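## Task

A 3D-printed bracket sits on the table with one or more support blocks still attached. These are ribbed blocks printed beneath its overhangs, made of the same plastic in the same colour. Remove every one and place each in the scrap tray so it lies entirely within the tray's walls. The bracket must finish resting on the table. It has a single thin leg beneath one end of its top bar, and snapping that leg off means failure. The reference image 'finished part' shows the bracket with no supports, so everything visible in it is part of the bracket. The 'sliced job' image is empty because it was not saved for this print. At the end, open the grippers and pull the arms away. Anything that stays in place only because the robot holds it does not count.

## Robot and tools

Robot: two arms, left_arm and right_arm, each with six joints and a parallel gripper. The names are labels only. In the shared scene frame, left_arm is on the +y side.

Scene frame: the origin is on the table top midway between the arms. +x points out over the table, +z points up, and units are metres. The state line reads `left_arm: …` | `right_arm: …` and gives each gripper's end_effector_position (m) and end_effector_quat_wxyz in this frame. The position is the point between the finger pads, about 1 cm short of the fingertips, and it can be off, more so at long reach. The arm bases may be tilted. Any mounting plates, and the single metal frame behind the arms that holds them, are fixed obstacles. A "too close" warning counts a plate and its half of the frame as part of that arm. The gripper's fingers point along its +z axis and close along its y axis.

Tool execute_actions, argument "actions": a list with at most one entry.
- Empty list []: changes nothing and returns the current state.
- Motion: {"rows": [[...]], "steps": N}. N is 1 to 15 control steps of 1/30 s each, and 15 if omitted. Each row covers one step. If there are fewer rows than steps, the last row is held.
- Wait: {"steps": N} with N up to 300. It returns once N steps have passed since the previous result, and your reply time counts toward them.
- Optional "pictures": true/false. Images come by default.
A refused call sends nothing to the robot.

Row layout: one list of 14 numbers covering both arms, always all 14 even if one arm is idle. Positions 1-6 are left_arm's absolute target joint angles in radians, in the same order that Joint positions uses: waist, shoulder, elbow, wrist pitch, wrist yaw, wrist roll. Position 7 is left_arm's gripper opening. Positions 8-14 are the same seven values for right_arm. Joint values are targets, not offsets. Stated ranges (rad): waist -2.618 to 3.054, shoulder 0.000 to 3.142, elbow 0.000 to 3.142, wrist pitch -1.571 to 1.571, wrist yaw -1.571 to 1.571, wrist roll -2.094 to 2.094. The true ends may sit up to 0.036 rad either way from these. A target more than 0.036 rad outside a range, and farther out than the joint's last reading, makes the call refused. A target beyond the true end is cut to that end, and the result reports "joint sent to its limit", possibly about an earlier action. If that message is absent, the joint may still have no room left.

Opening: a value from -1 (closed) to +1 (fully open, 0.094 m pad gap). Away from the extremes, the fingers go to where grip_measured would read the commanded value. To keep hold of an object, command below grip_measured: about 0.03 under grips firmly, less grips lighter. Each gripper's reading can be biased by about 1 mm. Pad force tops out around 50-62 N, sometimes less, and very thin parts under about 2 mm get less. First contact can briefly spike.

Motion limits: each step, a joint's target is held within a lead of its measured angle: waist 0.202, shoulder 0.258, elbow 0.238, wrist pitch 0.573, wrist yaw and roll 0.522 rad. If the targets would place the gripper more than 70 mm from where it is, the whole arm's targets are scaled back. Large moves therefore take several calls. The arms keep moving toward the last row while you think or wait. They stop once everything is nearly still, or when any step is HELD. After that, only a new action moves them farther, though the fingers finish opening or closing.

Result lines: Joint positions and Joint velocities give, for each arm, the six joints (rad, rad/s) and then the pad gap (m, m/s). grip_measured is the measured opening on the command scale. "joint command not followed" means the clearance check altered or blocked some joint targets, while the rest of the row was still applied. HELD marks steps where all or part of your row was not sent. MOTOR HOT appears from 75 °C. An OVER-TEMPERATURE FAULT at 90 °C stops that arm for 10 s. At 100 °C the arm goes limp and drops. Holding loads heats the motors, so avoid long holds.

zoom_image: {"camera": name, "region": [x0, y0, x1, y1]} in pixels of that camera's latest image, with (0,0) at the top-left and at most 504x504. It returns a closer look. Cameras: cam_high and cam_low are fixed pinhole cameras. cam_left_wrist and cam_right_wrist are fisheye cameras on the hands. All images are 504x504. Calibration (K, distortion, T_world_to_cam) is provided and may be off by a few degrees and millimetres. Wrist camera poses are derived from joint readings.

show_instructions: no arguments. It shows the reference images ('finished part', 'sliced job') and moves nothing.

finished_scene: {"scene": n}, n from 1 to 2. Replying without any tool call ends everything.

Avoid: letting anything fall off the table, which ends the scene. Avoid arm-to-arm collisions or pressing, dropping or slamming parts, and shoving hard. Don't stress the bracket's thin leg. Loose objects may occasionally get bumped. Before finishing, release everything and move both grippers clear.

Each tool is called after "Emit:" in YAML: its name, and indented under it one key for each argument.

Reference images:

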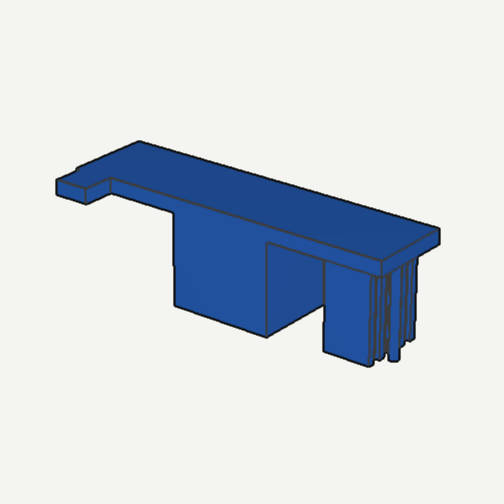

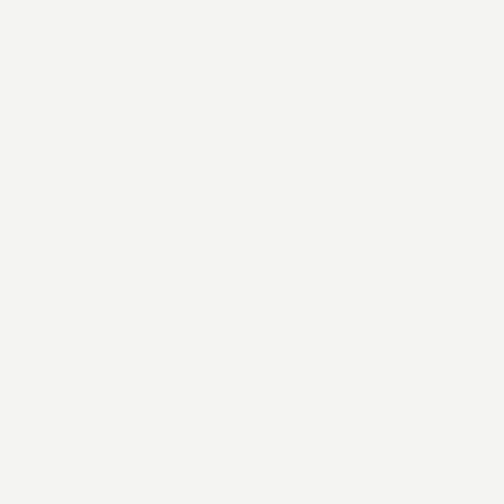

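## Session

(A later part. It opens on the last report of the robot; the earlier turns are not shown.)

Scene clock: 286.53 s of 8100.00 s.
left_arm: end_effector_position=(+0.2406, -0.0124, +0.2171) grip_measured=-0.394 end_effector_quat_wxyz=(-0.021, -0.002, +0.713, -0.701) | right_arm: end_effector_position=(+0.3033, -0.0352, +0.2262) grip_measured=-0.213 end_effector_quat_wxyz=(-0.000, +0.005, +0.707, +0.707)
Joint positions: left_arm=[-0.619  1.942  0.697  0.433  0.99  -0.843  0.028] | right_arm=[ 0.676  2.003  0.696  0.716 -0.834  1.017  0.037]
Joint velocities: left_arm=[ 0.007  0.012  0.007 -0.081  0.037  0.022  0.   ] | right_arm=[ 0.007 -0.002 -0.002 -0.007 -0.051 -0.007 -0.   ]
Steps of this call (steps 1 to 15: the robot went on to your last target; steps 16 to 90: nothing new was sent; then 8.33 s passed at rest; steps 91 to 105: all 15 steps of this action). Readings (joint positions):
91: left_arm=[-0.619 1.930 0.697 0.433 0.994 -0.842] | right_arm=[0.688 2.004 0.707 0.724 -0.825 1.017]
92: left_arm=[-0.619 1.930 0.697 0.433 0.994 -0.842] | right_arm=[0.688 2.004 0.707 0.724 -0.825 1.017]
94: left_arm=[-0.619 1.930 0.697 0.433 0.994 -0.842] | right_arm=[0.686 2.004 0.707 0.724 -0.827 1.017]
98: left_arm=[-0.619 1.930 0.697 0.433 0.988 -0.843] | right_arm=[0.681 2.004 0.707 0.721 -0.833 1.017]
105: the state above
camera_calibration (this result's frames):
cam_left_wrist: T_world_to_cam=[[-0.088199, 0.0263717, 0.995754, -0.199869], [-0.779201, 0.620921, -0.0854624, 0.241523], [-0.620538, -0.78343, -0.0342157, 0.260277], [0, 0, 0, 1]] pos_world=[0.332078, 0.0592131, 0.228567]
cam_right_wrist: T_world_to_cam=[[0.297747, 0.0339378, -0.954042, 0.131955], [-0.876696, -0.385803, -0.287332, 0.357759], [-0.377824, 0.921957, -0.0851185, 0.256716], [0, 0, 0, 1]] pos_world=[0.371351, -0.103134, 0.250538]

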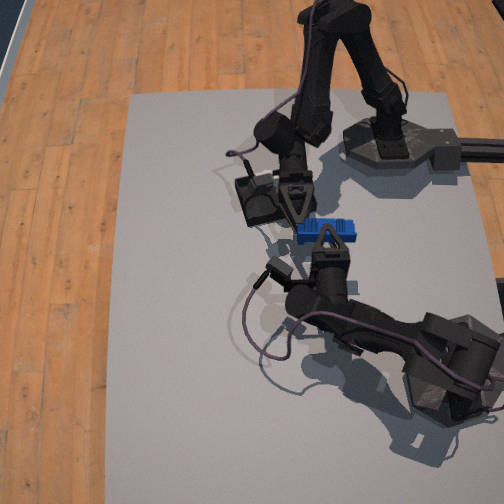

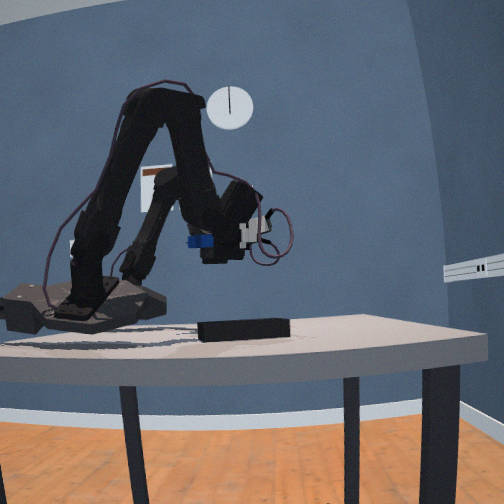

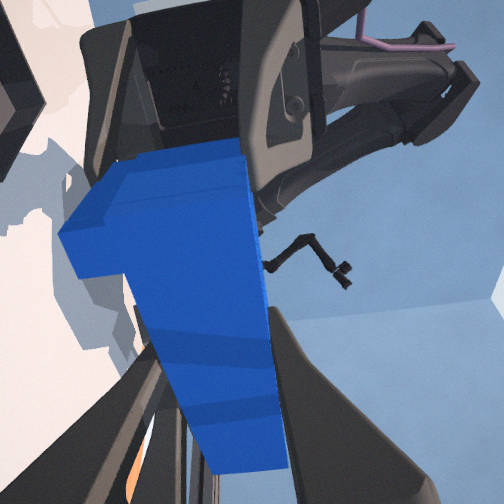

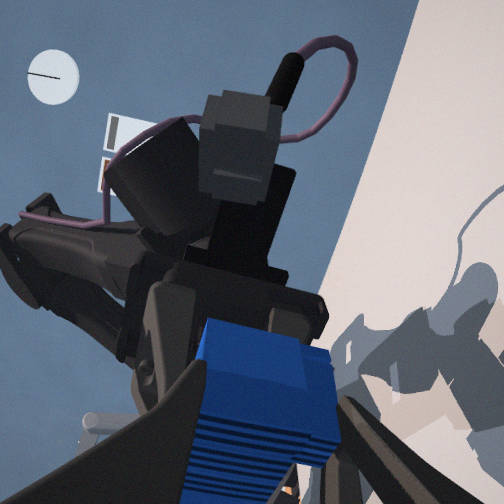

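Emit:
execute_actions:
  actions:
    - {"rows":[[-0.575,1.925,0.69,0.45,0.99,-0.84,-0.45,0.63,1.975,0.675,0.71,-0.84,1.017,-0.255],[-0.59,1.925,0.697,0.45,1.0,-0.84,-0.45,0.645,1.99,0.685,0.705,-0.83,1.017,-0.255],[-0.605,1.922,0.70,0.455,1.005,-0.845,-0.45,0.655,2.0,0.69,0.70,-0.825,1.017,-0.255],[-0.615,1.919,0.703,0.46,1.01,-0.85,-0.45,0.66,2.008,0.688,0.692,-0.82,1.017,-0.255],[-0.619,1.916,0.706,0.467,1.017,-0.855,-0.45,0.66,2.013,0.685,0.684,-0.815,1.017,-0.255],[-0.619,1.913,0.709,0.474,1.024,-0.86,-0.45,0.66,2.018,0.682,0.676,-0.81,1.017,-0.255],[-0.619,1.91,0.712,0.481,1.031,-0.865,-0.45,0.66,2.023,0.679,0.668,-0.805,1.017,-0.255],[-0.619,1.907,0.715,0.488,1.038,-0.87,-0.45,0.66,2.028,0.676,0.66,-0.80,1.017,-0.255],[-0.619,1.904,0.718,0.495,1.045,-0.875,-0.45,0.66,2.033,0.673,0.652,-0.795,1.017,-0.255],[-0.619,1.901,0.721,0.502,1.052,-0.88,-0.45,0.66,2.038,0.67,0.644,-0.79,1.017,-0.255],[-0.619,1.898,0.724,0.51,1.06,-0.885,-0.45,0.66,2.043,0.667,0.636,-0.785,1.017,-0.255]],"steps":15}

Scene clock: 303.37 s of 8100.00 s.
left_arm: end_effector_position=(+0.2391, -0.0138, +0.2181) grip_measured=-0.394 end_effector_quat_wxyz=(-0.038, -0.016, +0.712, -0.701) | right_arm: end_effector_position=(+0.3015, -0.0335, +0.2221) grip_measured=-0.213 end_effector_quat_wxyz=(-0.009, +0.010, +0.710, +0.704)
Joint positions: left_arm=[-0.625  1.942  0.697  0.435  0.991 -0.891  0.028] | right_arm=[ 0.679  2.013  0.696  0.715 -0.831  1.028  0.037]
Joint velocities: left_arm=[-0.002 -0.007  0.022 -0.007 -0.022 -0.007 -0.   ] | right_arm=[ 0.002 -0.007  0.007 -0.022  0.066 -0.007 -0.001]
Steps of this call (steps 1 to 15: the robot went on to your last target; steps 16 to 90: nothing new was sent; then 13.33 s passed at rest; steps 91 to 105: all 15 steps of this action). Readings (joint positions):
91: left_arm=[-0.620 1.942 0.697 0.433 0.991 -0.844] | right_arm=[0.676 2.003 0.696 0.716 -0.834 1.016]
92: left_arm=[-0.621 1.942 0.697 0.433 0.991 -0.845] | right_arm=[0.677 2.003 0.696 0.716 -0.834 1.016]
94: left_arm=[-0.625 1.942 0.697 0.434 0.991 -0.848] | right_arm=[0.679 2.003 0.696 0.715 -0.834 1.016]
98: left_arm=[-0.625 1.942 0.697 0.435 0.991 -0.864] | right_arm=[0.679 2.008 0.696 0.715 -0.833 1.018]
105: the state above
camera_calibration (this result's frames):
cam_left_wrist: T_world_to_cam=[[-0.0446471, 0.0271704, 0.998633, -0.212029], [-0.779252, 0.624564, -0.0518318, 0.233979], [-0.625119, -0.780501, -0.00671244, 0.253368], [0, 0, 0, 1]] pos_world=[0.331247, 0.0573793, 0.225567]
cam_right_wrist: T_world_to_cam=[[0.278932, 0.0275433, -0.959916, 0.135253], [-0.880347, -0.392006, -0.267059, 0.351996], [-0.383649, 0.91955, -0.0850953, 0.255828], [0, 0, 0, 1]] pos_world=[0.3703, -0.100987, 0.245605]

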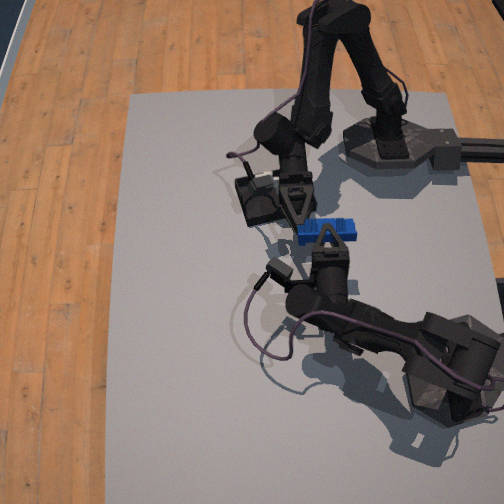

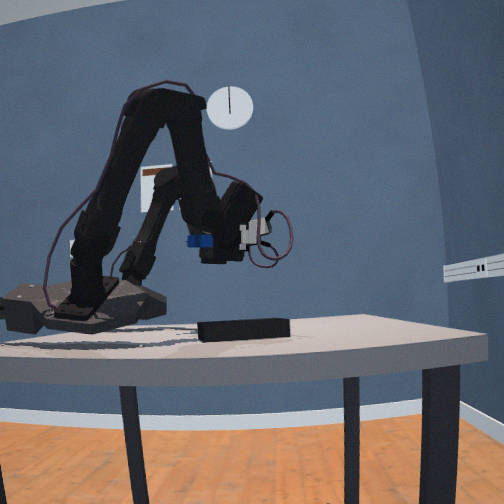

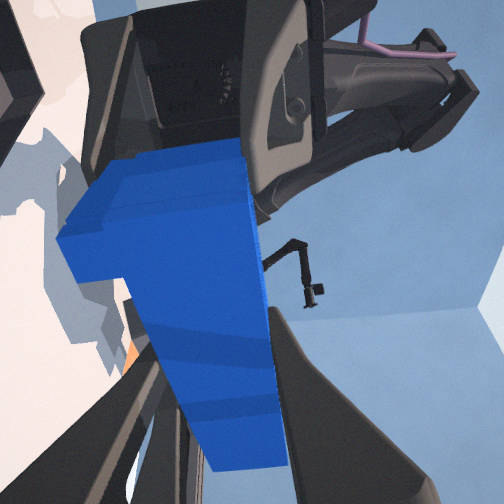

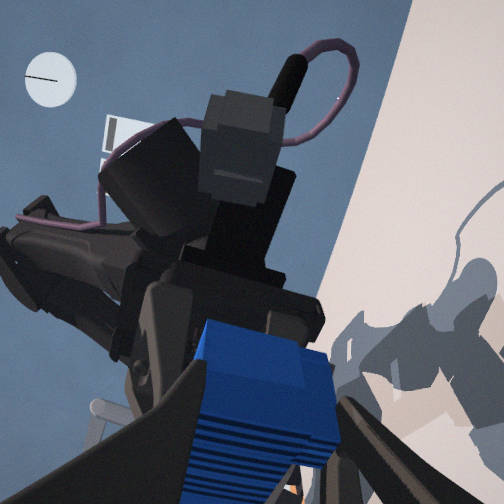

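Emit:
execute_actions:
  actions:
    - {"rows":[[-0.62,1.92,0.71,0.47,1.02,-0.87,-0.45,0.67,2.03,0.68,0.68,-0.81,1.02,-0.255],[-0.62,1.935,0.70,0.445,1.0,-0.85,-0.45,0.68,2.01,0.697,0.72,-0.835,1.02,-0.255],[-0.62,1.935,0.70,0.445,1.0,-0.835,-0.45,0.68,2.005,0.70,0.725,-0.835,1.015,-0.255],[-0.62,1.935,0.70,0.445,1.0,-0.835,-0.45,0.68,2.005,0.70,0.725,-0.835,1.015,-0.255],[-0.62,1.935,0.70,0.445,1.0,-0.835,-0.45,0.68,2.005,0.70,0.725,-0.835,1.015,-0.255],[-0.62,1.935,0.70,0.445,1.0,-0.835,-0.45,0.68,2.005,0.70,0.725,-0.835,1.015,-0.2],[-0.62,1.935,0.70,0.445,1.0,-0.835,-0.45,0.68,2.005,0.70,0.725,-0.835,1.015,-0.15],[-0.62,1.935,0.70,0.445,1.0,-0.835,-0.45,0.68,2.005,0.70,0.725,-0.835,1.015,-0.1]],"steps":15}

Emit:
zoom_image:
  camera: "cam_left_wrist"
  region: [40, 110, 290, 300]

Emit:
zoom_image:
  camera: "cam_right_wrist"
  region: [150, 300, 400, 504]

Scene clock: 311.73 s of 8100.00 s.
left_arm: end_effector_position=(+0.2398, -0.0136, +0.2168) grip_measured=-0.394 end_effector_quat_wxyz=(-0.025, -0.006, +0.714, -0.700) | right_arm: end_effector_position=(+0.3028, -0.0335, +0.2241) grip_measured=-0.102 end_effector_quat_wxyz=(-0.004, +0.009, +0.707, +0.707)
Joint positions: left_arm=[-0.624  1.942  0.697  0.432  0.984 -0.856  0.028] | right_arm=[ 0.679  2.013  0.696  0.727 -0.831  1.031  0.042]
Joint velocities: left_arm=[-0.002  0.002  0.012  0.037 -0.051 -0.022 -0.   ] | right_arm=[-0.007 -0.012 -0.002 -0.037 -0.066 -0.022  0.   ]
Steps of this call (steps 1 to 15: the robot went on to your last target; steps 16 to 90: nothing new was sent; then 4.87 s passed at rest; steps 91 to 105: all 15 steps of this action). Readings (joint positions):
91: left_arm=[-0.625 1.942 0.697 0.434 0.989 -0.895] | right_arm=[0.679 2.013 0.696 0.717 -0.830 1.033]
92: left_arm=[-0.625 1.942 0.697 0.432 0.986 -0.891] | right_arm=[0.679 2.013 0.696 0.721 -0.831 1.033]
94: left_arm=[-0.625 1.942 0.697 0.432 0.985 -0.879] | right_arm=[0.679 2.013 0.696 0.726 -0.831 1.033]
98: left_arm=[-0.625 1.942 0.697 0.432 0.984 -0.865] | right_arm=[0.679 2.013 0.696 0.727 -0.831 1.031]
105: the state above
camera_calibration (this result's frames):
cam_left_wrist: T_world_to_cam=[[-0.0764515, 0.0217586, 0.996836, -0.202713], [-0.779663, 0.621886, -0.0733699, 0.239074], [-0.621515, -0.782805, -0.0305797, 0.258232], [0, 0, 0, 1]] pos_world=[0.331395, 0.0578795, 0.227509]
cam_right_wrist: T_world_to_cam=[[0.285847, 0.0328332, -0.957713, 0.134378], [-0.880308, -0.385872, -0.275973, 0.355902], [-0.378615, 0.921968, -0.0813969, 0.254235], [0, 0, 0, 1]] pos_world=[0.371149, -0.101476, 0.247609]

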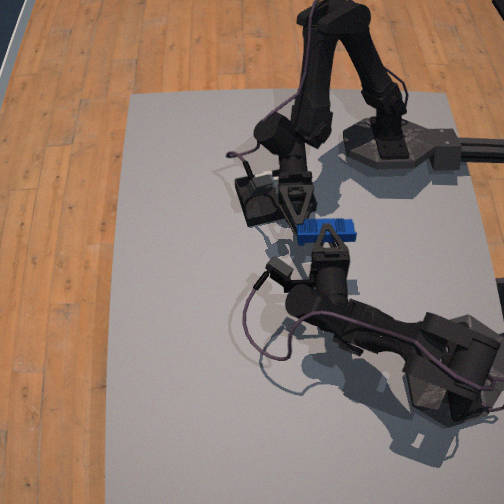

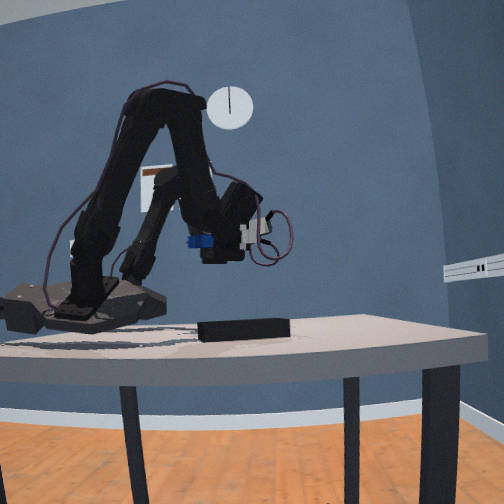

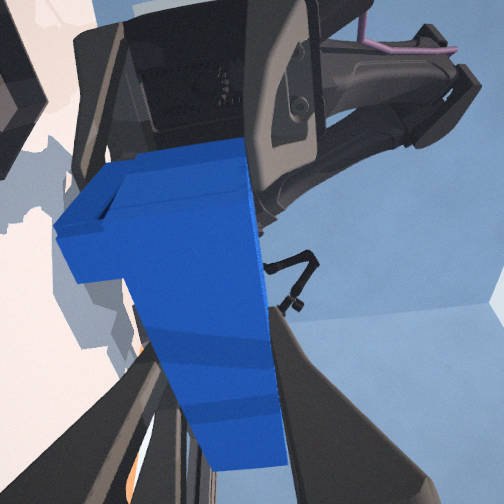

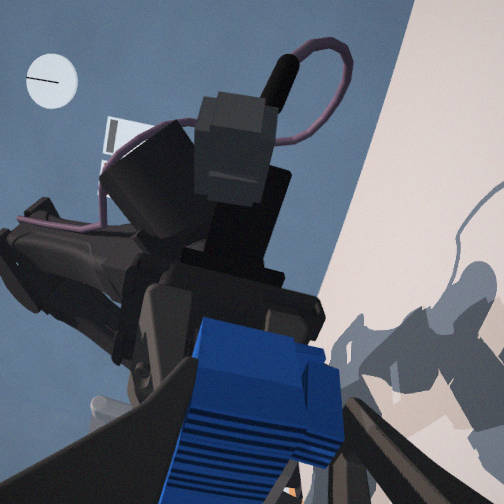

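Region (40, 110, 290, 300) of cam_left_wrist's 504x504 image, scaled by 2.016, with more detail than that image has; it fills the top 383 rows of this view, and the rest is white.

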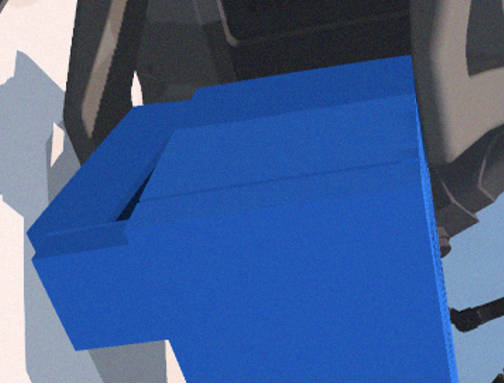

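Region (150, 300, 400, 504) of cam_right_wrist's 504x504 image, scaled by 2.016, with more detail than that image has; it fills the top 411 rows of this view, and the rest is white.

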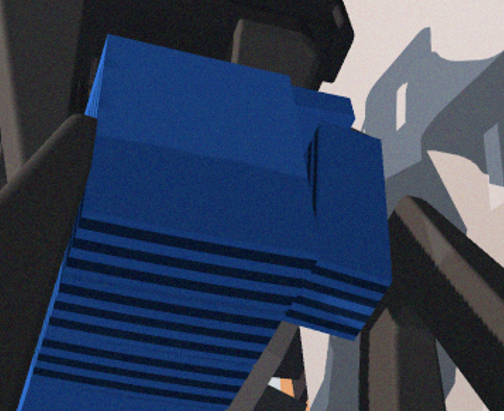

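Emit:
execute_actions:
  actions:
    - {"rows":[[-0.62,1.935,0.70,0.445,1.0,-0.85,-0.45,0.68,2.005,0.70,0.735,-0.835,1.03,-0.14],[-0.62,1.935,0.70,0.445,1.0,-0.85,-0.45,0.68,2.005,0.70,0.735,-0.835,1.03,-0.18],[-0.62,1.935,0.70,0.445,1.0,-0.85,-0.45,0.68,2.005,0.70,0.735,-0.835,1.03,-0.21],[-0.62,1.935,0.70,0.445,1.0,-0.85,-0.45,0.68,2.005,0.70,0.735,-0.835,1.03,-0.235],[-0.62,1.935,0.70,0.445,1.0,-0.85,-0.45,0.68,2.005,0.70,0.735,-0.835,1.03,-0.255],[-0.62,1.935,0.70,0.445,1.0,-0.85,-0.45,0.68,2.005,0.70,0.735,-0.835,1.03,-0.255],[-0.62,1.935,0.70,0.445,1.0,-0.86,-0.45,0.68,2.005,0.70,0.735,-0.835,1.02,-0.255],[-0.62,1.935,0.70,0.445,1.0,-0.87,-0.45,0.68,2.005,0.70,0.735,-0.835,1.01,-0.255],[-0.62,1.935,0.70,0.445,1.0,-0.88,-0.45,0.68,2.005,0.70,0.735,-0.835,1.0,-0.255],[-0.62,1.935,0.70,0.445,1.0,-0.89,-0.45,0.68,2.005,0.70,0.735,-0.835,0.99,-0.255],[-0.62,1.935,0.70,0.445,1.0,-0.90,-0.45,0.68,2.005,0.70,0.735,-0.835,0.98,-0.255],[-0.62,1.935,0.70,0.445,1.0,-0.91,-0.45,0.68,2.005,0.70,0.735,-0.835,0.97,-0.255],[-0.62,1.935,0.70,0.445,1.0,-0.92,-0.45,0.68,2.005,0.70,0.735,-0.835,0.96,-0.255]],"steps":15}

Emit:
zoom_image:
  camera: "cam_right_wrist"
  region: [150, 300, 400, 504]

Scene clock: 325.43 s of 8100.00 s.
left_arm: end_effector_position=(+0.2401, -0.0136, +0.2167) grip_measured=-0.394 end_effector_quat_wxyz=(-0.035, -0.018, +0.714, -0.699) | right_arm: end_effector_position=(+0.3037, -0.0335, +0.2243) grip_measured=-0.219 end_effector_quat_wxyz=(+0.007, +0.001, +0.707, +0.707)
Joint positions: left_arm=[-0.624  1.942  0.697  0.433  0.983 -0.888  0.028] | right_arm=[ 0.679  2.013  0.696  0.731 -0.827  1.005  0.037]
Joint velocities: left_arm=[-0.012  0.002  0.002  0.022  0.037 -0.066  0.   ] | right_arm=[-0.002  0.007  0.007 -0.037  0.037 -0.066  0.   ]
Steps of this call (steps 1 to 15: the robot went on to your last target; steps 16 to 90: nothing new was sent; then 10.20 s passed at rest; steps 91 to 105: all 15 steps of this action). Readings (joint positions):
91: left_arm=[-0.624 1.942 0.697 0.432 0.984 -0.854] | right_arm=[0.679 2.013 0.696 0.728 -0.831 1.030]
92: left_arm=[-0.624 1.942 0.697 0.432 0.983 -0.854] | right_arm=[0.679 2.013 0.696 0.729 -0.831 1.030]
94: left_arm=[-0.624 1.942 0.697 0.432 0.983 -0.856] | right_arm=[0.679 2.013 0.696 0.731 -0.831 1.030]
98: left_arm=[-0.624 1.942 0.697 0.432 0.983 -0.862] | right_arm=[0.679 2.013 0.696 0.731 -0.831 1.029]
105: the state above
camera_calibration (this result's frames):
cam_left_wrist: T_world_to_cam=[[-0.0455355, 0.0202223, 0.998758, -0.210502], [-0.7829, 0.620273, -0.0482531, 0.234646], [-0.620479, -0.784125, -0.0124124, 0.254226], [0, 0, 0, 1]] pos_world=[0.331861, 0.0580578, 0.224718]
cam_right_wrist: T_world_to_cam=[[0.312407, 0.0315167, -0.949425, 0.124384], [-0.873901, -0.382295, -0.300247, 0.360344], [-0.372423, 0.923503, -0.0918892, 0.255113], [0, 0, 0, 1]] pos_world=[0.371056, -0.10176, 0.249727]

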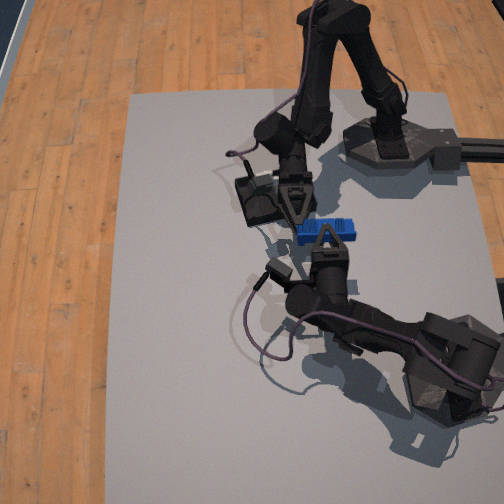

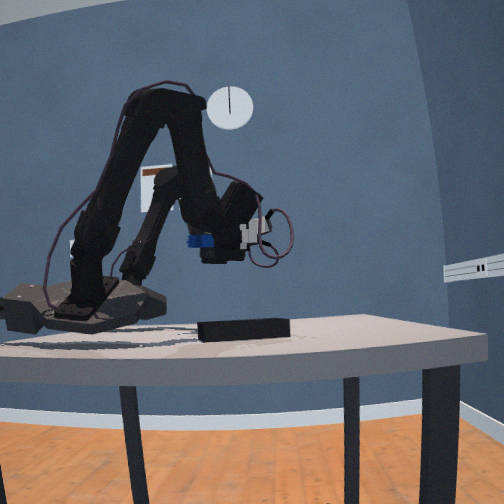

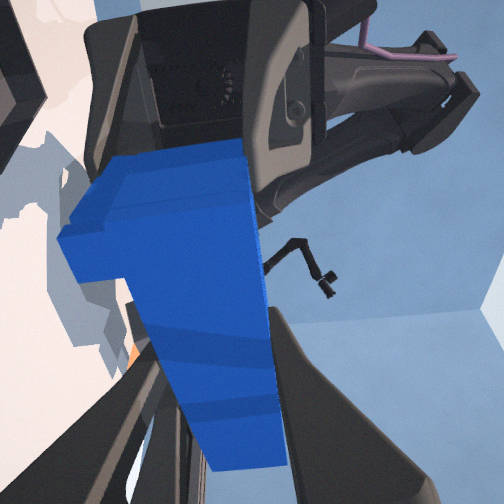

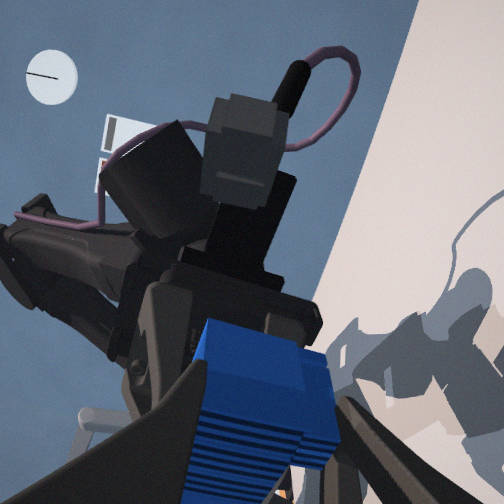

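Region (150, 300, 400, 504) of cam_right_wrist's 504x504 image, scaled by 2.016, with more detail than that image has; it fills the top 411 rows of this view, and the rest is white.

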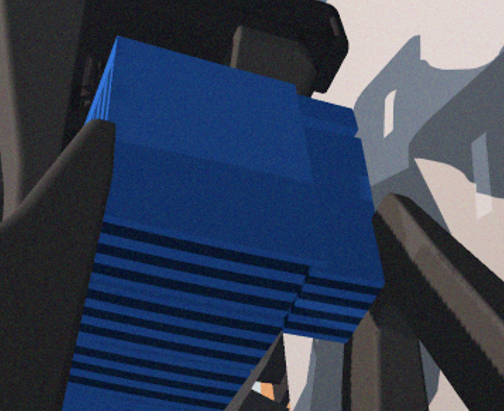

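Emit:
execute_actions:
  actions:
    - {"rows":[[-0.62,1.935,0.70,0.435,0.985,-0.89,-0.45,0.68,2.01,0.70,0.73,-0.827,1.0,-0.26],[-0.62,1.935,0.70,0.43,0.977,-0.885,-0.45,0.68,2.01,0.70,0.722,-0.82,1.005,-0.26],[-0.62,1.935,0.70,0.425,0.969,-0.885,-0.45,0.68,2.01,0.70,0.714,-0.813,1.005,-0.26],[-0.62,1.935,0.70,0.42,0.961,-0.885,-0.45,0.68,2.01,0.70,0.706,-0.806,1.005,-0.26],[-0.62,1.935,0.70,0.415,0.953,-0.885,-0.45,0.68,2.01,0.70,0.698,-0.80,1.005,-0.26],[-0.62,1.935,0.70,0.41,0.945,-0.885,-0.45,0.68,2.01,0.70,0.69,-0.793,1.005,-0.26],[-0.62,1.935,0.70,0.405,0.937,-0.885,-0.45,0.68,2.01,0.70,0.682,-0.786,1.005,-0.26],[-0.62,1.935,0.70,0.40,0.929,-0.885,-0.45,0.68,2.01,0.70,0.674,-0.78,1.005,-0.26],[-0.62,1.935,0.70,0.395,0.921,-0.885,-0.45,0.68,2.01,0.70,0.666,-0.773,1.005,-0.26],[-0.62,1.935,0.70,0.39,0.913,-0.885,-0.45,0.68,2.01,0.70,0.658,-0.766,1.005,-0.26],[-0.62,1.935,0.70,0.385,0.905,-0.885,-0.45,0.68,2.01,0.70,0.65,-0.76,1.005,-0.26],[-0.62,1.935,0.70,0.38,0.897,-0.885,-0.45,0.68,2.01,0.70,0.642,-0.753,1.005,-0.26],[-0.62,1.935,0.70,0.375,0.889,-0.885,-0.45,0.68,2.01,0.70,0.634,-0.746,1.005,-0.26]],"steps":15}

Scene clock: 338.27 s of 8100.00 s.
left_arm: end_effector_position=(+0.2421, -0.0132, +0.2062) grip_measured=-0.394 end_effector_quat_wxyz=(-0.037, -0.037, +0.730, -0.681) | right_arm: end_effector_position=(+0.3057, -0.0339, +0.2115) grip_measured=-0.224 end_effector_quat_wxyz=(-0.001, +0.025, +0.726, +0.687)
Joint positions: left_arm=[-0.624  1.942  0.697  0.397  0.933 -0.889  0.028] | right_arm=[ 0.679  2.013  0.696  0.681 -0.779  1.015  0.036]
Joint velocities: left_arm=[ 0.012  0.007 -0.002 -0.037 -0.095  0.051 -0.   ] | right_arm=[ 0.012 -0.007 -0.007 -0.125  0.066 -0.037 -0.001]
Steps of this call (steps 1 to 15: the robot went on to your last target; steps 16 to 90: nothing new was sent; then 9.33 s passed at rest; steps 91 to 105: all 15 steps of this action). Readings (joint positions):
91: left_arm=[-0.624 1.942 0.697 0.434 0.982 -0.891] | right_arm=[0.679 2.013 0.696 0.730 -0.826 1.005]
92: left_arm=[-0.624 1.942 0.697 0.434 0.981 -0.890] | right_arm=[0.679 2.013 0.696 0.730 -0.824 1.008]
94: left_arm=[-0.624 1.942 0.697 0.433 0.975 -0.889] | right_arm=[0.679 2.013 0.696 0.727 -0.819 1.012]
98: left_arm=[-0.624 1.942 0.697 0.424 0.962 -0.889] | right_arm=[0.679 2.013 0.696 0.715 -0.807 1.015]
105: the state above
camera_calibration (this result's frames):
cam_left_wrist: T_world_to_cam=[[-0.0170515, -0.0299893, 0.999405, -0.207579], [-0.797094, 0.603838, 0.0045197, 0.227726], [-0.603614, -0.796543, -0.0342007, 0.255907], [0, 0, 0, 1]] pos_world=[0.332449, 0.0601058, 0.215179]
cam_right_wrist: T_world_to_cam=[[0.268669, -0.027126, -0.96285, 0.125874], [-0.895064, -0.376388, -0.23915, 0.351843], [-0.355918, 0.926065, -0.125403, 0.257198], [0, 0, 0, 1]] pos_world=[0.372645, -0.102338, 0.237595]

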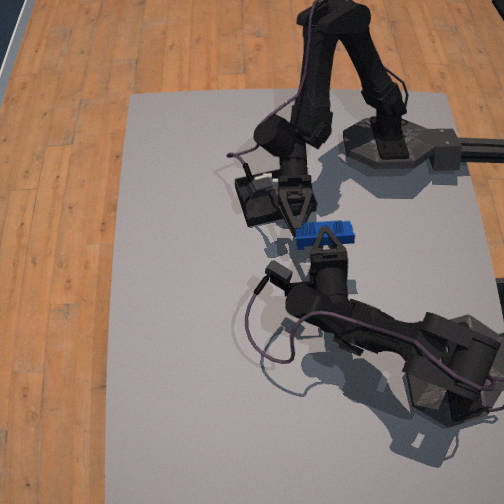

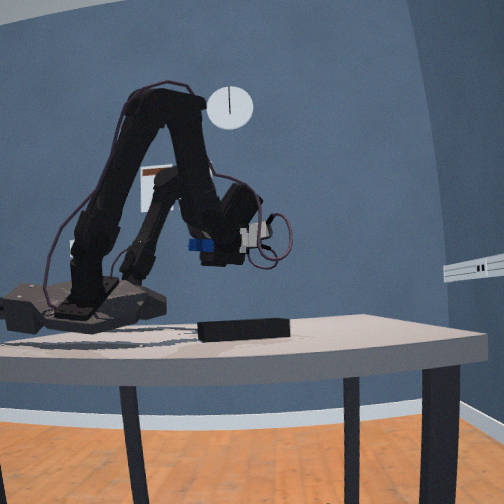

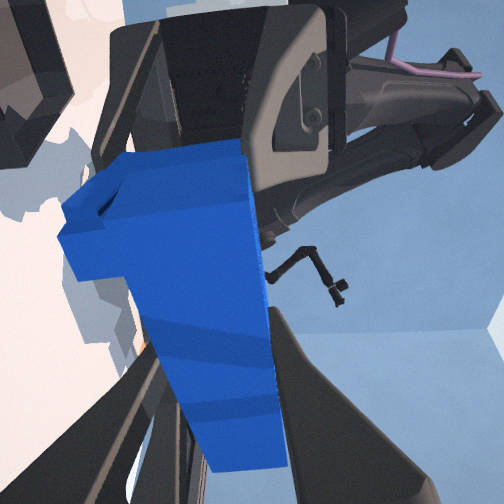

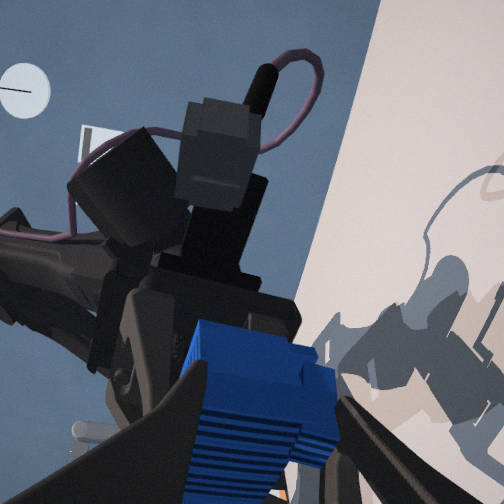

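Emit:
execute_actions:
  actions:
    - {"rows":[[-0.62,1.935,0.70,0.39,0.915,-0.885,-0.45,0.68,2.01,0.70,0.665,-0.775,1.015,-0.26],[-0.62,1.935,0.70,0.40,0.93,-0.885,-0.45,0.68,2.01,0.70,0.68,-0.79,1.015,-0.26],[-0.62,1.935,0.70,0.41,0.945,-0.885,-0.45,0.68,2.01,0.70,0.695,-0.803,1.015,-0.26],[-0.62,1.935,0.70,0.42,0.96,-0.885,-0.45,0.68,2.01,0.70,0.71,-0.816,1.02,-0.26],[-0.62,1.935,0.70,0.43,0.975,-0.88,-0.45,0.68,2.01,0.70,0.725,-0.829,1.025,-0.26],[-0.62,1.935,0.70,0.44,0.99,-0.875,-0.45,0.68,2.01,0.70,0.74,-0.842,1.03,-0.26],[-0.62,1.935,0.70,0.45,1.005,-0.87,-0.45,0.68,2.01,0.70,0.755,-0.855,1.035,-0.26],[-0.62,1.935,0.70,0.46,1.02,-0.87,-0.45,0.68,2.01,0.70,0.77,-0.868,1.04,-0.26],[-0.62,1.935,0.70,0.47,1.035,-0.87,-0.45,0.68,2.01,0.70,0.785,-0.881,1.045,-0.26],[-0.62,1.935,0.70,0.48,1.05,-0.87,-0.45,0.68,2.01,0.70,0.80,-0.894,1.05,-0.26],[-0.62,1.935,0.70,0.49,1.065,-0.87,-0.45,0.68,2.01,0.70,0.815,-0.907,1.05,-0.26],[-0.62,1.935,0.70,0.50,1.08,-0.87,-0.45,0.68,2.01,0.70,0.83,-0.92,1.05,-0.26]],"steps":15}
  pictures: false

Emit:
execute_actions:
  actions:
    - {"steps":10}

Scene clock: 348.60 s of 8100.00 s.
left_arm: end_effector_position=(+0.2393, -0.0134, +0.2228) grip_measured=-0.394 end_effector_quat_wxyz=(-0.033, -0.007, +0.704, -0.709) | right_arm: end_effector_position=(+0.3028, -0.0333, +0.2309) grip_measured=-0.226 end_effector_quat_wxyz=(-0.002, +0.003, +0.698, +0.716)
Joint positions: left_arm=[-0.623  1.942  0.697  0.456  1.011 -0.887  0.028] | right_arm=[ 0.68   2.013  0.696  0.759 -0.849  1.041  0.036]
Joint velocities: left_arm=[ 0.007  0.012  0.007  0.051  0.139 -0.022 -0.   ] | right_arm=[-0.002  0.017  0.002  0.051 -0.139 -0.051 -0.001]
Steps of this call (steps 1 to 30: the robot went on to your last target; steps 31 to 90: nothing new was sent; then 6.83 s passed at rest; steps 91 to 105: all 15 steps of this action). Readings (joint positions):
91: left_arm=[-0.624 1.942 0.697 0.383 0.923 -0.889] | right_arm=[0.680 2.013 0.696 0.665 -0.766 1.015]
92: left_arm=[-0.624 1.942 0.697 0.383 0.925 -0.889] | right_arm=[0.680 2.013 0.696 0.666 -0.769 1.015]
94: left_arm=[-0.624 1.942 0.697 0.387 0.935 -0.889] | right_arm=[0.680 2.013 0.696 0.673 -0.778 1.016]
98: left_arm=[-0.624 1.942 0.697 0.411 0.962 -0.888] | right_arm=[0.680 2.013 0.696 0.703 -0.804 1.026]
105: the state above

Scene clock: 348.93 s of 8100.00 s.
left_arm: end_effector_position=(+0.2391, -0.0133, +0.2254) grip_measured=-0.394 end_effector_quat_wxyz=(-0.031, -0.002, +0.700, -0.713) | right_arm: end_effector_position=(+0.3025, -0.0334, +0.2339) grip_measured=-0.226 end_effector_quat_wxyz=(-0.000, -0.002, +0.693, +0.720)
Joint positions: left_arm=[-0.623  1.942  0.697  0.467  1.021 -0.887  0.028] | right_arm=[ 0.68   2.013  0.696  0.772 -0.858  1.043  0.036]
Joint velocities: left_arm=[ 0.002 -0.007 -0.012  0.022 -0.022 -0.022 -0.   ] | right_arm=[-0.002 -0.007  0.007  0.022 -0.022  0.022  0.001]
Steps of this call (steps 1 to 10: the robot went on to your last target). Readings (joint positions):
1: left_arm=[-0.623 1.942 0.697 0.458 1.013 -0.887] | right_arm=[0.680 2.013 0.696 0.762 -0.851 1.042]
2: left_arm=[-0.623 1.942 0.697 0.460 1.016 -0.887] | right_arm=[0.680 2.013 0.696 0.764 -0.854 1.042]
4: left_arm=[-0.623 1.942 0.697 0.463 1.019 -0.887] | right_arm=[0.680 2.013 0.696 0.768 -0.856 1.043]
8: left_arm=[-0.623 1.942 0.697 0.466 1.021 -0.887] | right_arm=[0.680 2.013 0.696 0.771 -0.858 1.043]
10: the state above
camera_calibration (this result's frames):
cam_left_wrist: T_world_to_cam=[[-0.0724893, 0.0615793, 0.995466, -0.211474], [-0.771341, 0.629278, -0.0950955, 0.242018], [-0.632281, -0.774737, 0.0018827, 0.253698], [0, 0, 0, 1]] pos_world=[0.331757, 0.0572753, 0.233053]
cam_right_wrist: T_world_to_cam=[[0.305543, 0.0730863, -0.949369, 0.137291], [-0.870652, -0.382219, -0.309634, 0.363487], [-0.385497, 0.921177, -0.0531516, 0.250301], [0, 0, 0, 1]] pos_world=[0.371013, -0.101674, 0.256192]

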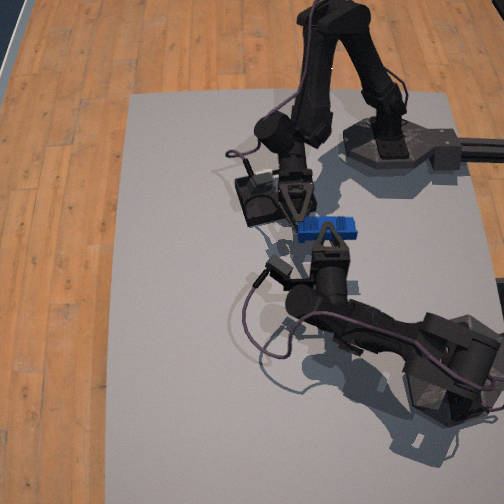

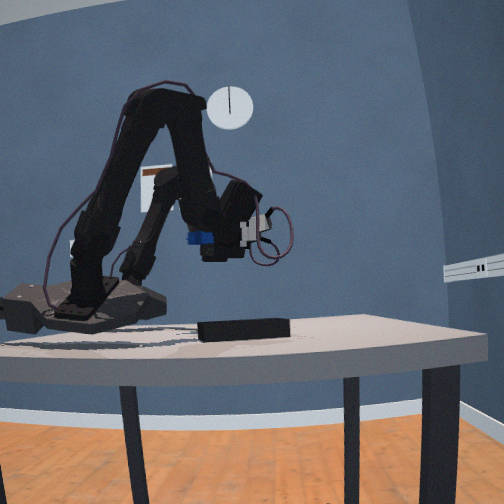

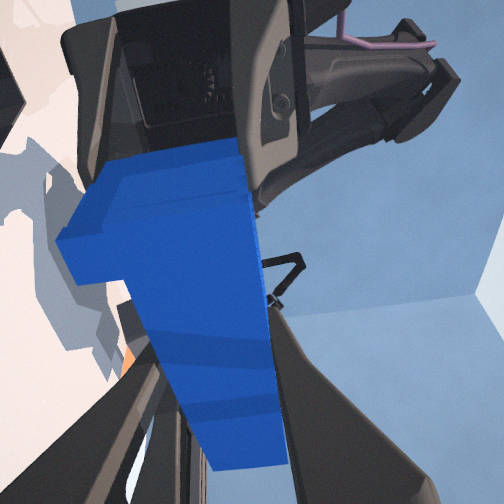

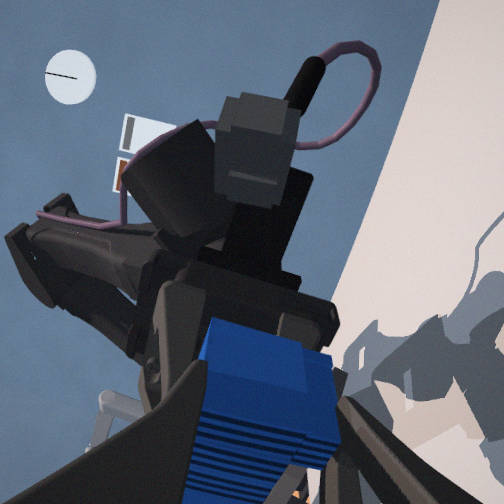

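B1 looks shifted relative to the bar. Continue.

Emit:
execute_actions:
  actions:
    - {"rows":[[-0.62,1.935,0.70,0.505,1.088,-0.87,-0.45,0.68,2.01,0.70,0.838,-0.927,1.055,-0.27],[-0.617,1.935,0.70,0.51,1.096,-0.873,-0.45,0.677,2.008,0.70,0.846,-0.934,1.058,-0.27],[-0.614,1.935,0.70,0.515,1.104,-0.876,-0.45,0.674,2.006,0.70,0.854,-0.941,1.061,-0.27],[-0.611,1.935,0.70,0.52,1.112,-0.879,-0.45,0.671,2.004,0.70,0.862,-0.948,1.064,-0.27],[-0.608,1.935,0.70,0.525,1.12,-0.882,-0.45,0.668,2.002,0.70,0.87,-0.955,1.067,-0.27],[-0.605,1.935,0.70,0.53,1.128,-0.885,-0.45,0.665,2.0,0.70,0.878,-0.962,1.07,-0.27],[-0.602,1.935,0.70,0.535,1.136,-0.888,-0.45,0.662,2.0,0.70,0.886,-0.969,1.073,-0.27],[-0.60,1.935,0.70,0.54,1.144,-0.89,-0.45,0.66,2.0,0.70,0.894,-0.976,1.076,-0.27]],"steps":15}

Scene clock: 356.80 s of 8100.00 s.
left_arm: end_effector_position=(+0.2372, -0.0074, +0.2398) grip_measured=-0.394 end_effector_quat_wxyz=(-0.033, +0.022, +0.672, -0.740) | right_arm: end_effector_position=(+0.3026, -0.0390, +0.2556) grip_measured=-0.226 end_effector_quat_wxyz=(+0.006, -0.029, +0.657, +0.753)
Joint positions: left_arm=[-0.604  1.942  0.697  0.516  1.114 -0.891  0.028] | right_arm=[ 0.665  2.013  0.696  0.874 -0.946  1.073  0.036]
Joint velocities: left_arm=[-0.007 -0.002 -0.027  0.022  0.051 -0.007 -0.   ] | right_arm=[-0.007 -0.002  0.002  0.066 -0.066  0.095 -0.001]
Steps of this call (steps 1 to 30: the robot went on to your last target; steps 31 to 90: nothing new was sent; then 4.37 s passed at rest; steps 91 to 105: all 15 steps of this action). Readings (joint positions):
91: left_arm=[-0.623 1.942 0.697 0.468 1.023 -0.887] | right_arm=[0.680 2.013 0.696 0.773 -0.859 1.044]
92: left_arm=[-0.622 1.942 0.697 0.470 1.028 -0.887] | right_arm=[0.680 2.013 0.696 0.778 -0.865 1.046]
94: left_arm=[-0.619 1.942 0.697 0.484 1.050 -0.887] | right_arm=[0.678 2.013 0.696 0.796 -0.882 1.052]
98: left_arm=[-0.612 1.942 0.697 0.508 1.091 -0.887] | right_arm=[0.671 2.013 0.696 0.832 -0.914 1.063]
105: the state above
camera_calibration (this result's frames):
cam_left_wrist: T_world_to_cam=[[-0.0988007, 0.143838, 0.984657, -0.216905], [-0.744965, 0.645337, -0.16902, 0.24975], [-0.659747, -0.750234, 0.0433944, 0.253771], [0, 0, 0, 1]] pos_world=[0.332049, 0.0604146, 0.244778]
cam_right_wrist: T_world_to_cam=[[0.346583, 0.173453, -0.921843, 0.142735], [-0.84291, -0.3736, -0.387203, 0.379941], [-0.411562, 0.911228, 0.0167219, 0.246252], [0, 0, 0, 1]] pos_world=[0.372135, -0.107203, 0.274576]

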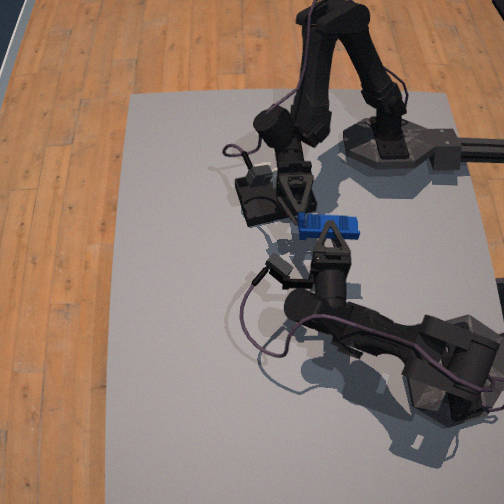

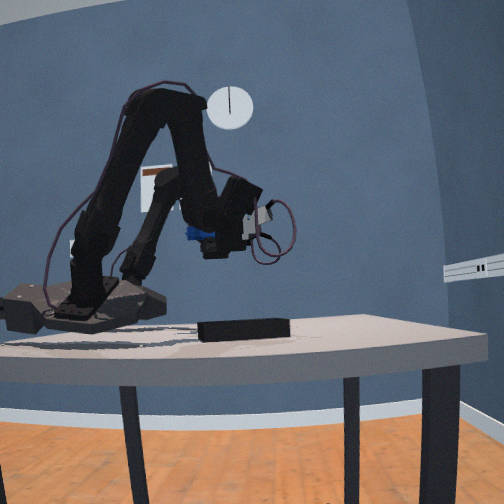

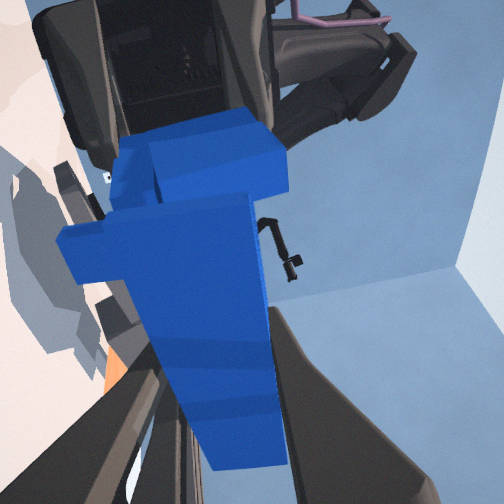

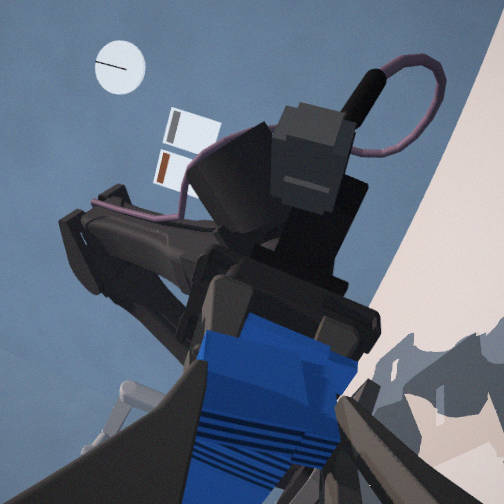

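Emit:
execute_actions:
  actions:
    - {"rows":[[-0.6,1.935,0.70,0.53,1.13,-0.89,-0.45,0.65,1.99,0.69,0.86,-0.97,1.065,-0.27],[-0.6,1.935,0.70,0.53,1.13,-0.89,-0.45,0.638,1.975,0.682,0.845,-0.98,1.055,-0.27],[-0.6,1.935,0.70,0.53,1.13,-0.89,-0.45,0.625,1.96,0.674,0.83,-0.99,1.045,-0.27],[-0.6,1.935,0.70,0.53,1.13,-0.89,-0.45,0.61,1.943,0.665,0.812,-1.0,1.03,-0.27],[-0.6,1.935,0.70,0.53,1.13,-0.89,-0.45,0.595,1.926,0.656,0.794,-1.01,1.015,-0.27],[-0.6,1.935,0.70,0.53,1.13,-0.89,-0.45,0.58,1.909,0.647,0.776,-1.02,1.0,-0.27],[-0.6,1.935,0.70,0.53,1.13,-0.89,-0.45,0.565,1.892,0.638,0.758,-1.03,0.985,-0.27],[-0.6,1.935,0.70,0.53,1.13,-0.89,-0.45,0.55,1.875,0.63,0.74,-1.04,0.97,-0.27],[-0.6,1.935,0.70,0.53,1.13,-0.89,-0.45,0.53,1.858,0.625,0.71,-1.04,0.955,-0.27],[-0.6,1.935,0.70,0.52,1.11,-0.885,-0.45,0.51,1.84,0.625,0.67,-1.03,0.94,-0.27],[-0.6,1.935,0.70,0.50,1.09,-0.875,-0.45,0.49,1.825,0.63,0.62,-1.01,0.92,-0.27],[-0.6,1.935,0.70,0.48,1.07,-0.865,-0.45,0.47,1.81,0.64,0.56,-0.98,0.9,-0.27],[-0.6,1.935,0.70,0.465,1.05,-0.85,-0.45,0.455,1.80,0.655,0.49,-0.94,0.88,-0.27],[-0.6,1.935,0.70,0.45,1.03,-0.84,-0.45,0.445,1.795,0.675,0.41,-0.89,0.855,-0.27],[-0.6,1.935,0.70,0.44,1.01,-0.83,-0.45,0.44,1.79,0.70,0.33,-0.83,0.83,-0.27]],"steps":15}
  pictures: false

Emit:
execute_actions:
  actions:
    - {"rows":[[-0.6,1.935,0.70,0.435,0.995,-0.825,-0.45,0.44,1.79,0.73,0.23,-0.75,0.8,-0.27],[-0.6,1.935,0.70,0.43,0.985,-0.82,-0.45,0.445,1.79,0.76,0.13,-0.66,0.77,-0.27],[-0.6,1.935,0.70,0.43,0.985,-0.82,-0.45,0.455,1.795,0.795,0.03,-0.57,0.735,-0.27],[-0.6,1.935,0.70,0.43,0.985,-0.82,-0.45,0.47,1.80,0.83,-0.07,-0.48,0.70,-0.27],[-0.6,1.935,0.70,0.43,0.985,-0.82,-0.45,0.49,1.81,0.865,-0.17,-0.39,0.665,-0.27],[-0.6,1.935,0.70,0.43,0.985,-0.82,-0.45,0.51,1.82,0.90,-0.27,-0.30,0.63,-0.27],[-0.6,1.935,0.70,0.43,0.985,-0.82,-0.45,0.53,1.83,0.935,-0.37,-0.21,0.595,-0.27],[-0.6,1.935,0.70,0.43,0.985,-0.82,-0.45,0.555,1.84,0.97,-0.47,-0.12,0.56,-0.27],[-0.6,1.935,0.70,0.43,0.985,-0.82,-0.45,0.58,1.85,1.005,-0.57,-0.03,0.525,-0.27],[-0.6,1.935,0.70,0.43,0.985,-0.82,-0.45,0.605,1.86,1.04,-0.67,0.06,0.49,-0.27],[-0.6,1.935,0.70,0.43,0.985,-0.82,-0.45,0.63,1.87,1.075,-0.76,0.15,0.455,-0.27],[-0.6,1.935,0.70,0.43,0.985,-0.82,-0.45,0.655,1.88,1.105,-0.84,0.23,0.425,-0.27],[-0.6,1.935,0.70,0.43,0.985,-0.82,-0.45,0.675,1.89,1.13,-0.91,0.29,0.405,-0.27],[-0.6,1.935,0.70,0.43,0.985,-0.82,-0.45,0.695,1.90,1.145,-0.95,0.33,0.39,-0.27],[-0.6,1.935,0.70,0.43,0.985,-0.82,-0.45,0.705,1.905,1.155,-0.975,0.355,0.385,-0.27]],"steps":15}
  pictures: false

Emit:
execute_actions:
  actions:
    - {"steps":18}

Scene clock: 395.53 s of 8100.00 s.
left_arm: end_effector_position=(+0.2411, -0.0083, +0.2308) grip_measured=-0.394 end_effector_quat_wxyz=(-0.026, +0.009, +0.687, -0.726) | right_arm: end_effector_position=(+0.3455, -0.1112, +0.2448) grip_measured=-0.226 end_effector_quat_wxyz=(+0.053, +0.035, +0.688, +0.723)
Joint positions: left_arm=[-0.604  1.942  0.697  0.488  1.064 -0.875  0.028] | right_arm=[ 0.458  1.81   0.655  0.587 -0.948  0.926  0.036]
Joint velocities: left_arm=[ 0.007 -0.012  0.012 -0.315 -0.505  0.154  0.   ] | right_arm=[-0.383 -0.227  0.256 -1.722  0.784 -0.491 -0.001]
Steps of this call (steps 1 to 15: the robot went on to your last target; steps 16 to 90: nothing new was sent; then 35.23 s passed at rest; steps 91 to 105: all 15 steps of this action). Readings (joint positions):
91: left_arm=[-0.604 1.942 0.697 0.517 1.120 -0.892] | right_arm=[0.664 2.013 0.696 0.882 -0.955 1.075]
92: left_arm=[-0.604 1.942 0.697 0.517 1.120 -0.892] | right_arm=[0.661 2.010 0.696 0.877 -0.956 1.074]
94: left_arm=[-0.604 1.942 0.697 0.517 1.120 -0.892] | right_arm=[0.645 1.992 0.692 0.859 -0.962 1.068]
98: left_arm=[-0.604 1.942 0.697 0.517 1.120 -0.892] | right_arm=[0.581 1.921 0.663 0.814 -0.987 1.032]
105: the state above

Scene clock: 396.03 s of 8100.00 s.
left_arm: end_effector_position=(+0.2468, -0.0087, +0.2145) grip_measured=-0.394 end_effector_quat_wxyz=(-0.012, -0.010, +0.715, -0.699) | right_arm: end_effector_position=(+0.3354, -0.1673, +0.1302) grip_measured=-0.226 end_effector_quat_wxyz=(+0.042, -0.041, +0.980, +0.188)
Joint positions: left_arm=[-0.604  1.942  0.697  0.438  0.979 -0.84   0.028] | right_arm=[ 0.668  1.883  1.108 -0.667  0.091  0.493  0.036]
Joint velocities: left_arm=[ 0.007 -0.007 -0.002 -0.007  0.037  0.022 -0.   ] | right_arm=[ 0.574  0.247  0.476 -2.     1.751 -0.681  0.001]
Steps of this call (steps 1 to 15: all 15 steps of this action). Readings (joint positions):
1: left_arm=[-0.604 1.942 0.697 0.479 1.049 -0.869] | right_arm=[0.448 1.804 0.669 0.523 -0.913 0.905]
2: left_arm=[-0.604 1.942 0.697 0.470 1.035 -0.863] | right_arm=[0.443 1.803 0.690 0.451 -0.866 0.882]
4: left_arm=[-0.604 1.942 0.697 0.457 1.013 -0.854] | right_arm=[0.445 1.803 0.748 0.289 -0.747 0.831]
8: left_arm=[-0.604 1.942 0.697 0.444 0.991 -0.845] | right_arm=[0.495 1.814 0.893 -0.060 -0.448 0.710]
15: the state above

Scene clock: 396.63 s of 8100.00 s.
left_arm: end_effector_position=(+0.2470, -0.0087, +0.2140) grip_measured=-0.394 end_effector_quat_wxyz=(-0.011, -0.010, +0.716, -0.698) | right_arm: end_effector_position=(+0.3027, -0.2311, +0.1190) grip_measured=-0.226 end_effector_quat_wxyz=(-0.003, -0.139, +0.990, +0.012)
Joint positions: left_arm=[-0.604  1.942  0.697  0.436  0.976 -0.838  0.028] | right_arm=[ 0.702  1.897  1.128 -0.959  0.338  0.395  0.036]
Joint velocities: left_arm=[ 0.007  0.002  0.012 -0.037  0.037  0.007 -0.001] | right_arm=[ 0.007 -0.002 -0.017 -0.11   0.051  0.007 -0.001]
Steps of this call (steps 1 to 18: the robot went on to your last target). Readings (joint positions):
1: left_arm=[-0.604 1.942 0.697 0.438 0.978 -0.840] | right_arm=[0.685 1.890 1.121 -0.725 0.140 0.473]
2: left_arm=[-0.604 1.942 0.697 0.437 0.978 -0.839] | right_arm=[0.696 1.894 1.126 -0.772 0.179 0.457]
4: left_arm=[-0.604 1.942 0.697 0.437 0.977 -0.839] | right_arm=[0.702 1.896 1.128 -0.843 0.236 0.434]
8: left_arm=[-0.604 1.942 0.697 0.436 0.976 -0.839] | right_arm=[0.702 1.897 1.128 -0.920 0.301 0.410]
18: the state above
camera_calibration (this result's frames):
cam_left_wrist: T_world_to_cam=[[-0.0908453, 0.0153857, 0.995746, -0.195805], [-0.794119, 0.602238, -0.0817556, 0.246673], [-0.600934, -0.798168, -0.0424924, 0.263819], [0, 0, 0, 1]] pos_world=[0.336638, 0.0650286, 0.22635]
cam_right_wrist: T_world_to_cam=[[0.553735, -0.830557, -0.0596143, -0.347224], [-0.754153, -0.530572, 0.386971, 0.1001], [-0.353031, -0.169321, -0.920163, 0.267677], [0, 0, 0, 1]] pos_world=[0.362259, -0.189956, 0.186871]

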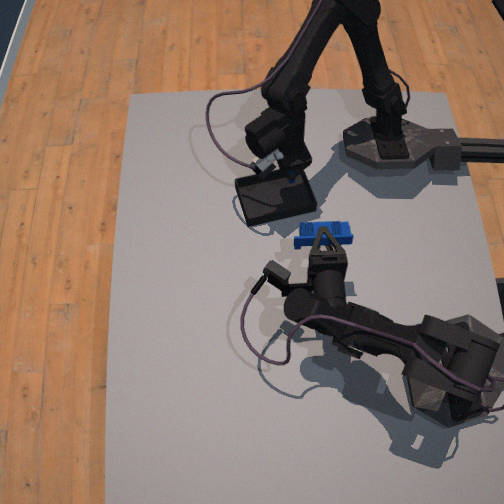

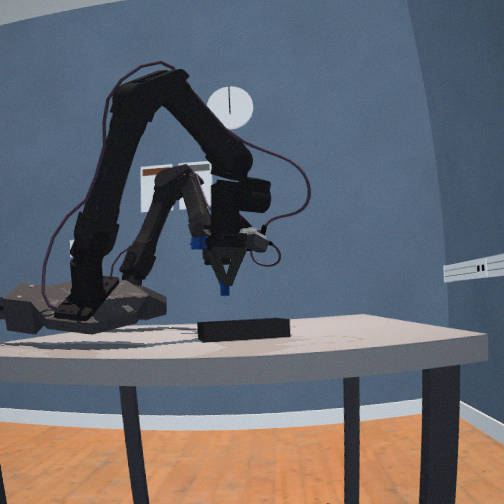

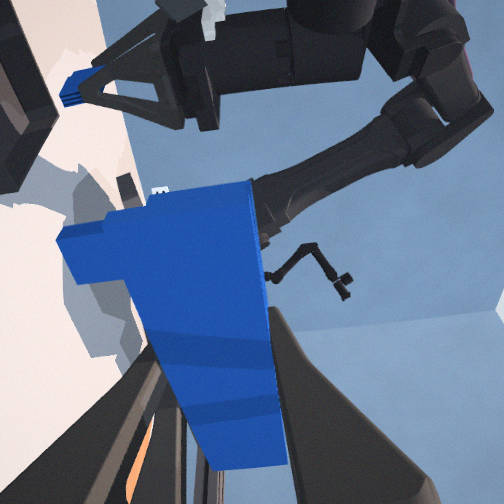

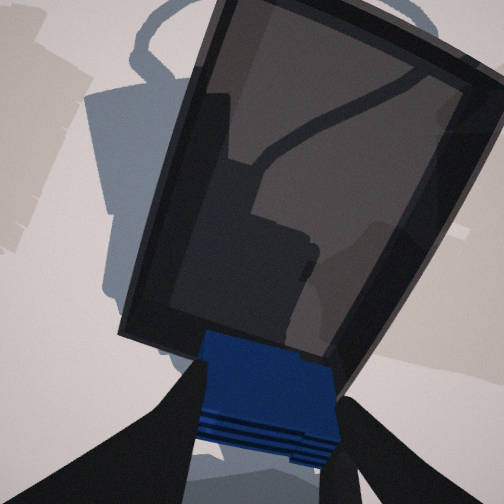

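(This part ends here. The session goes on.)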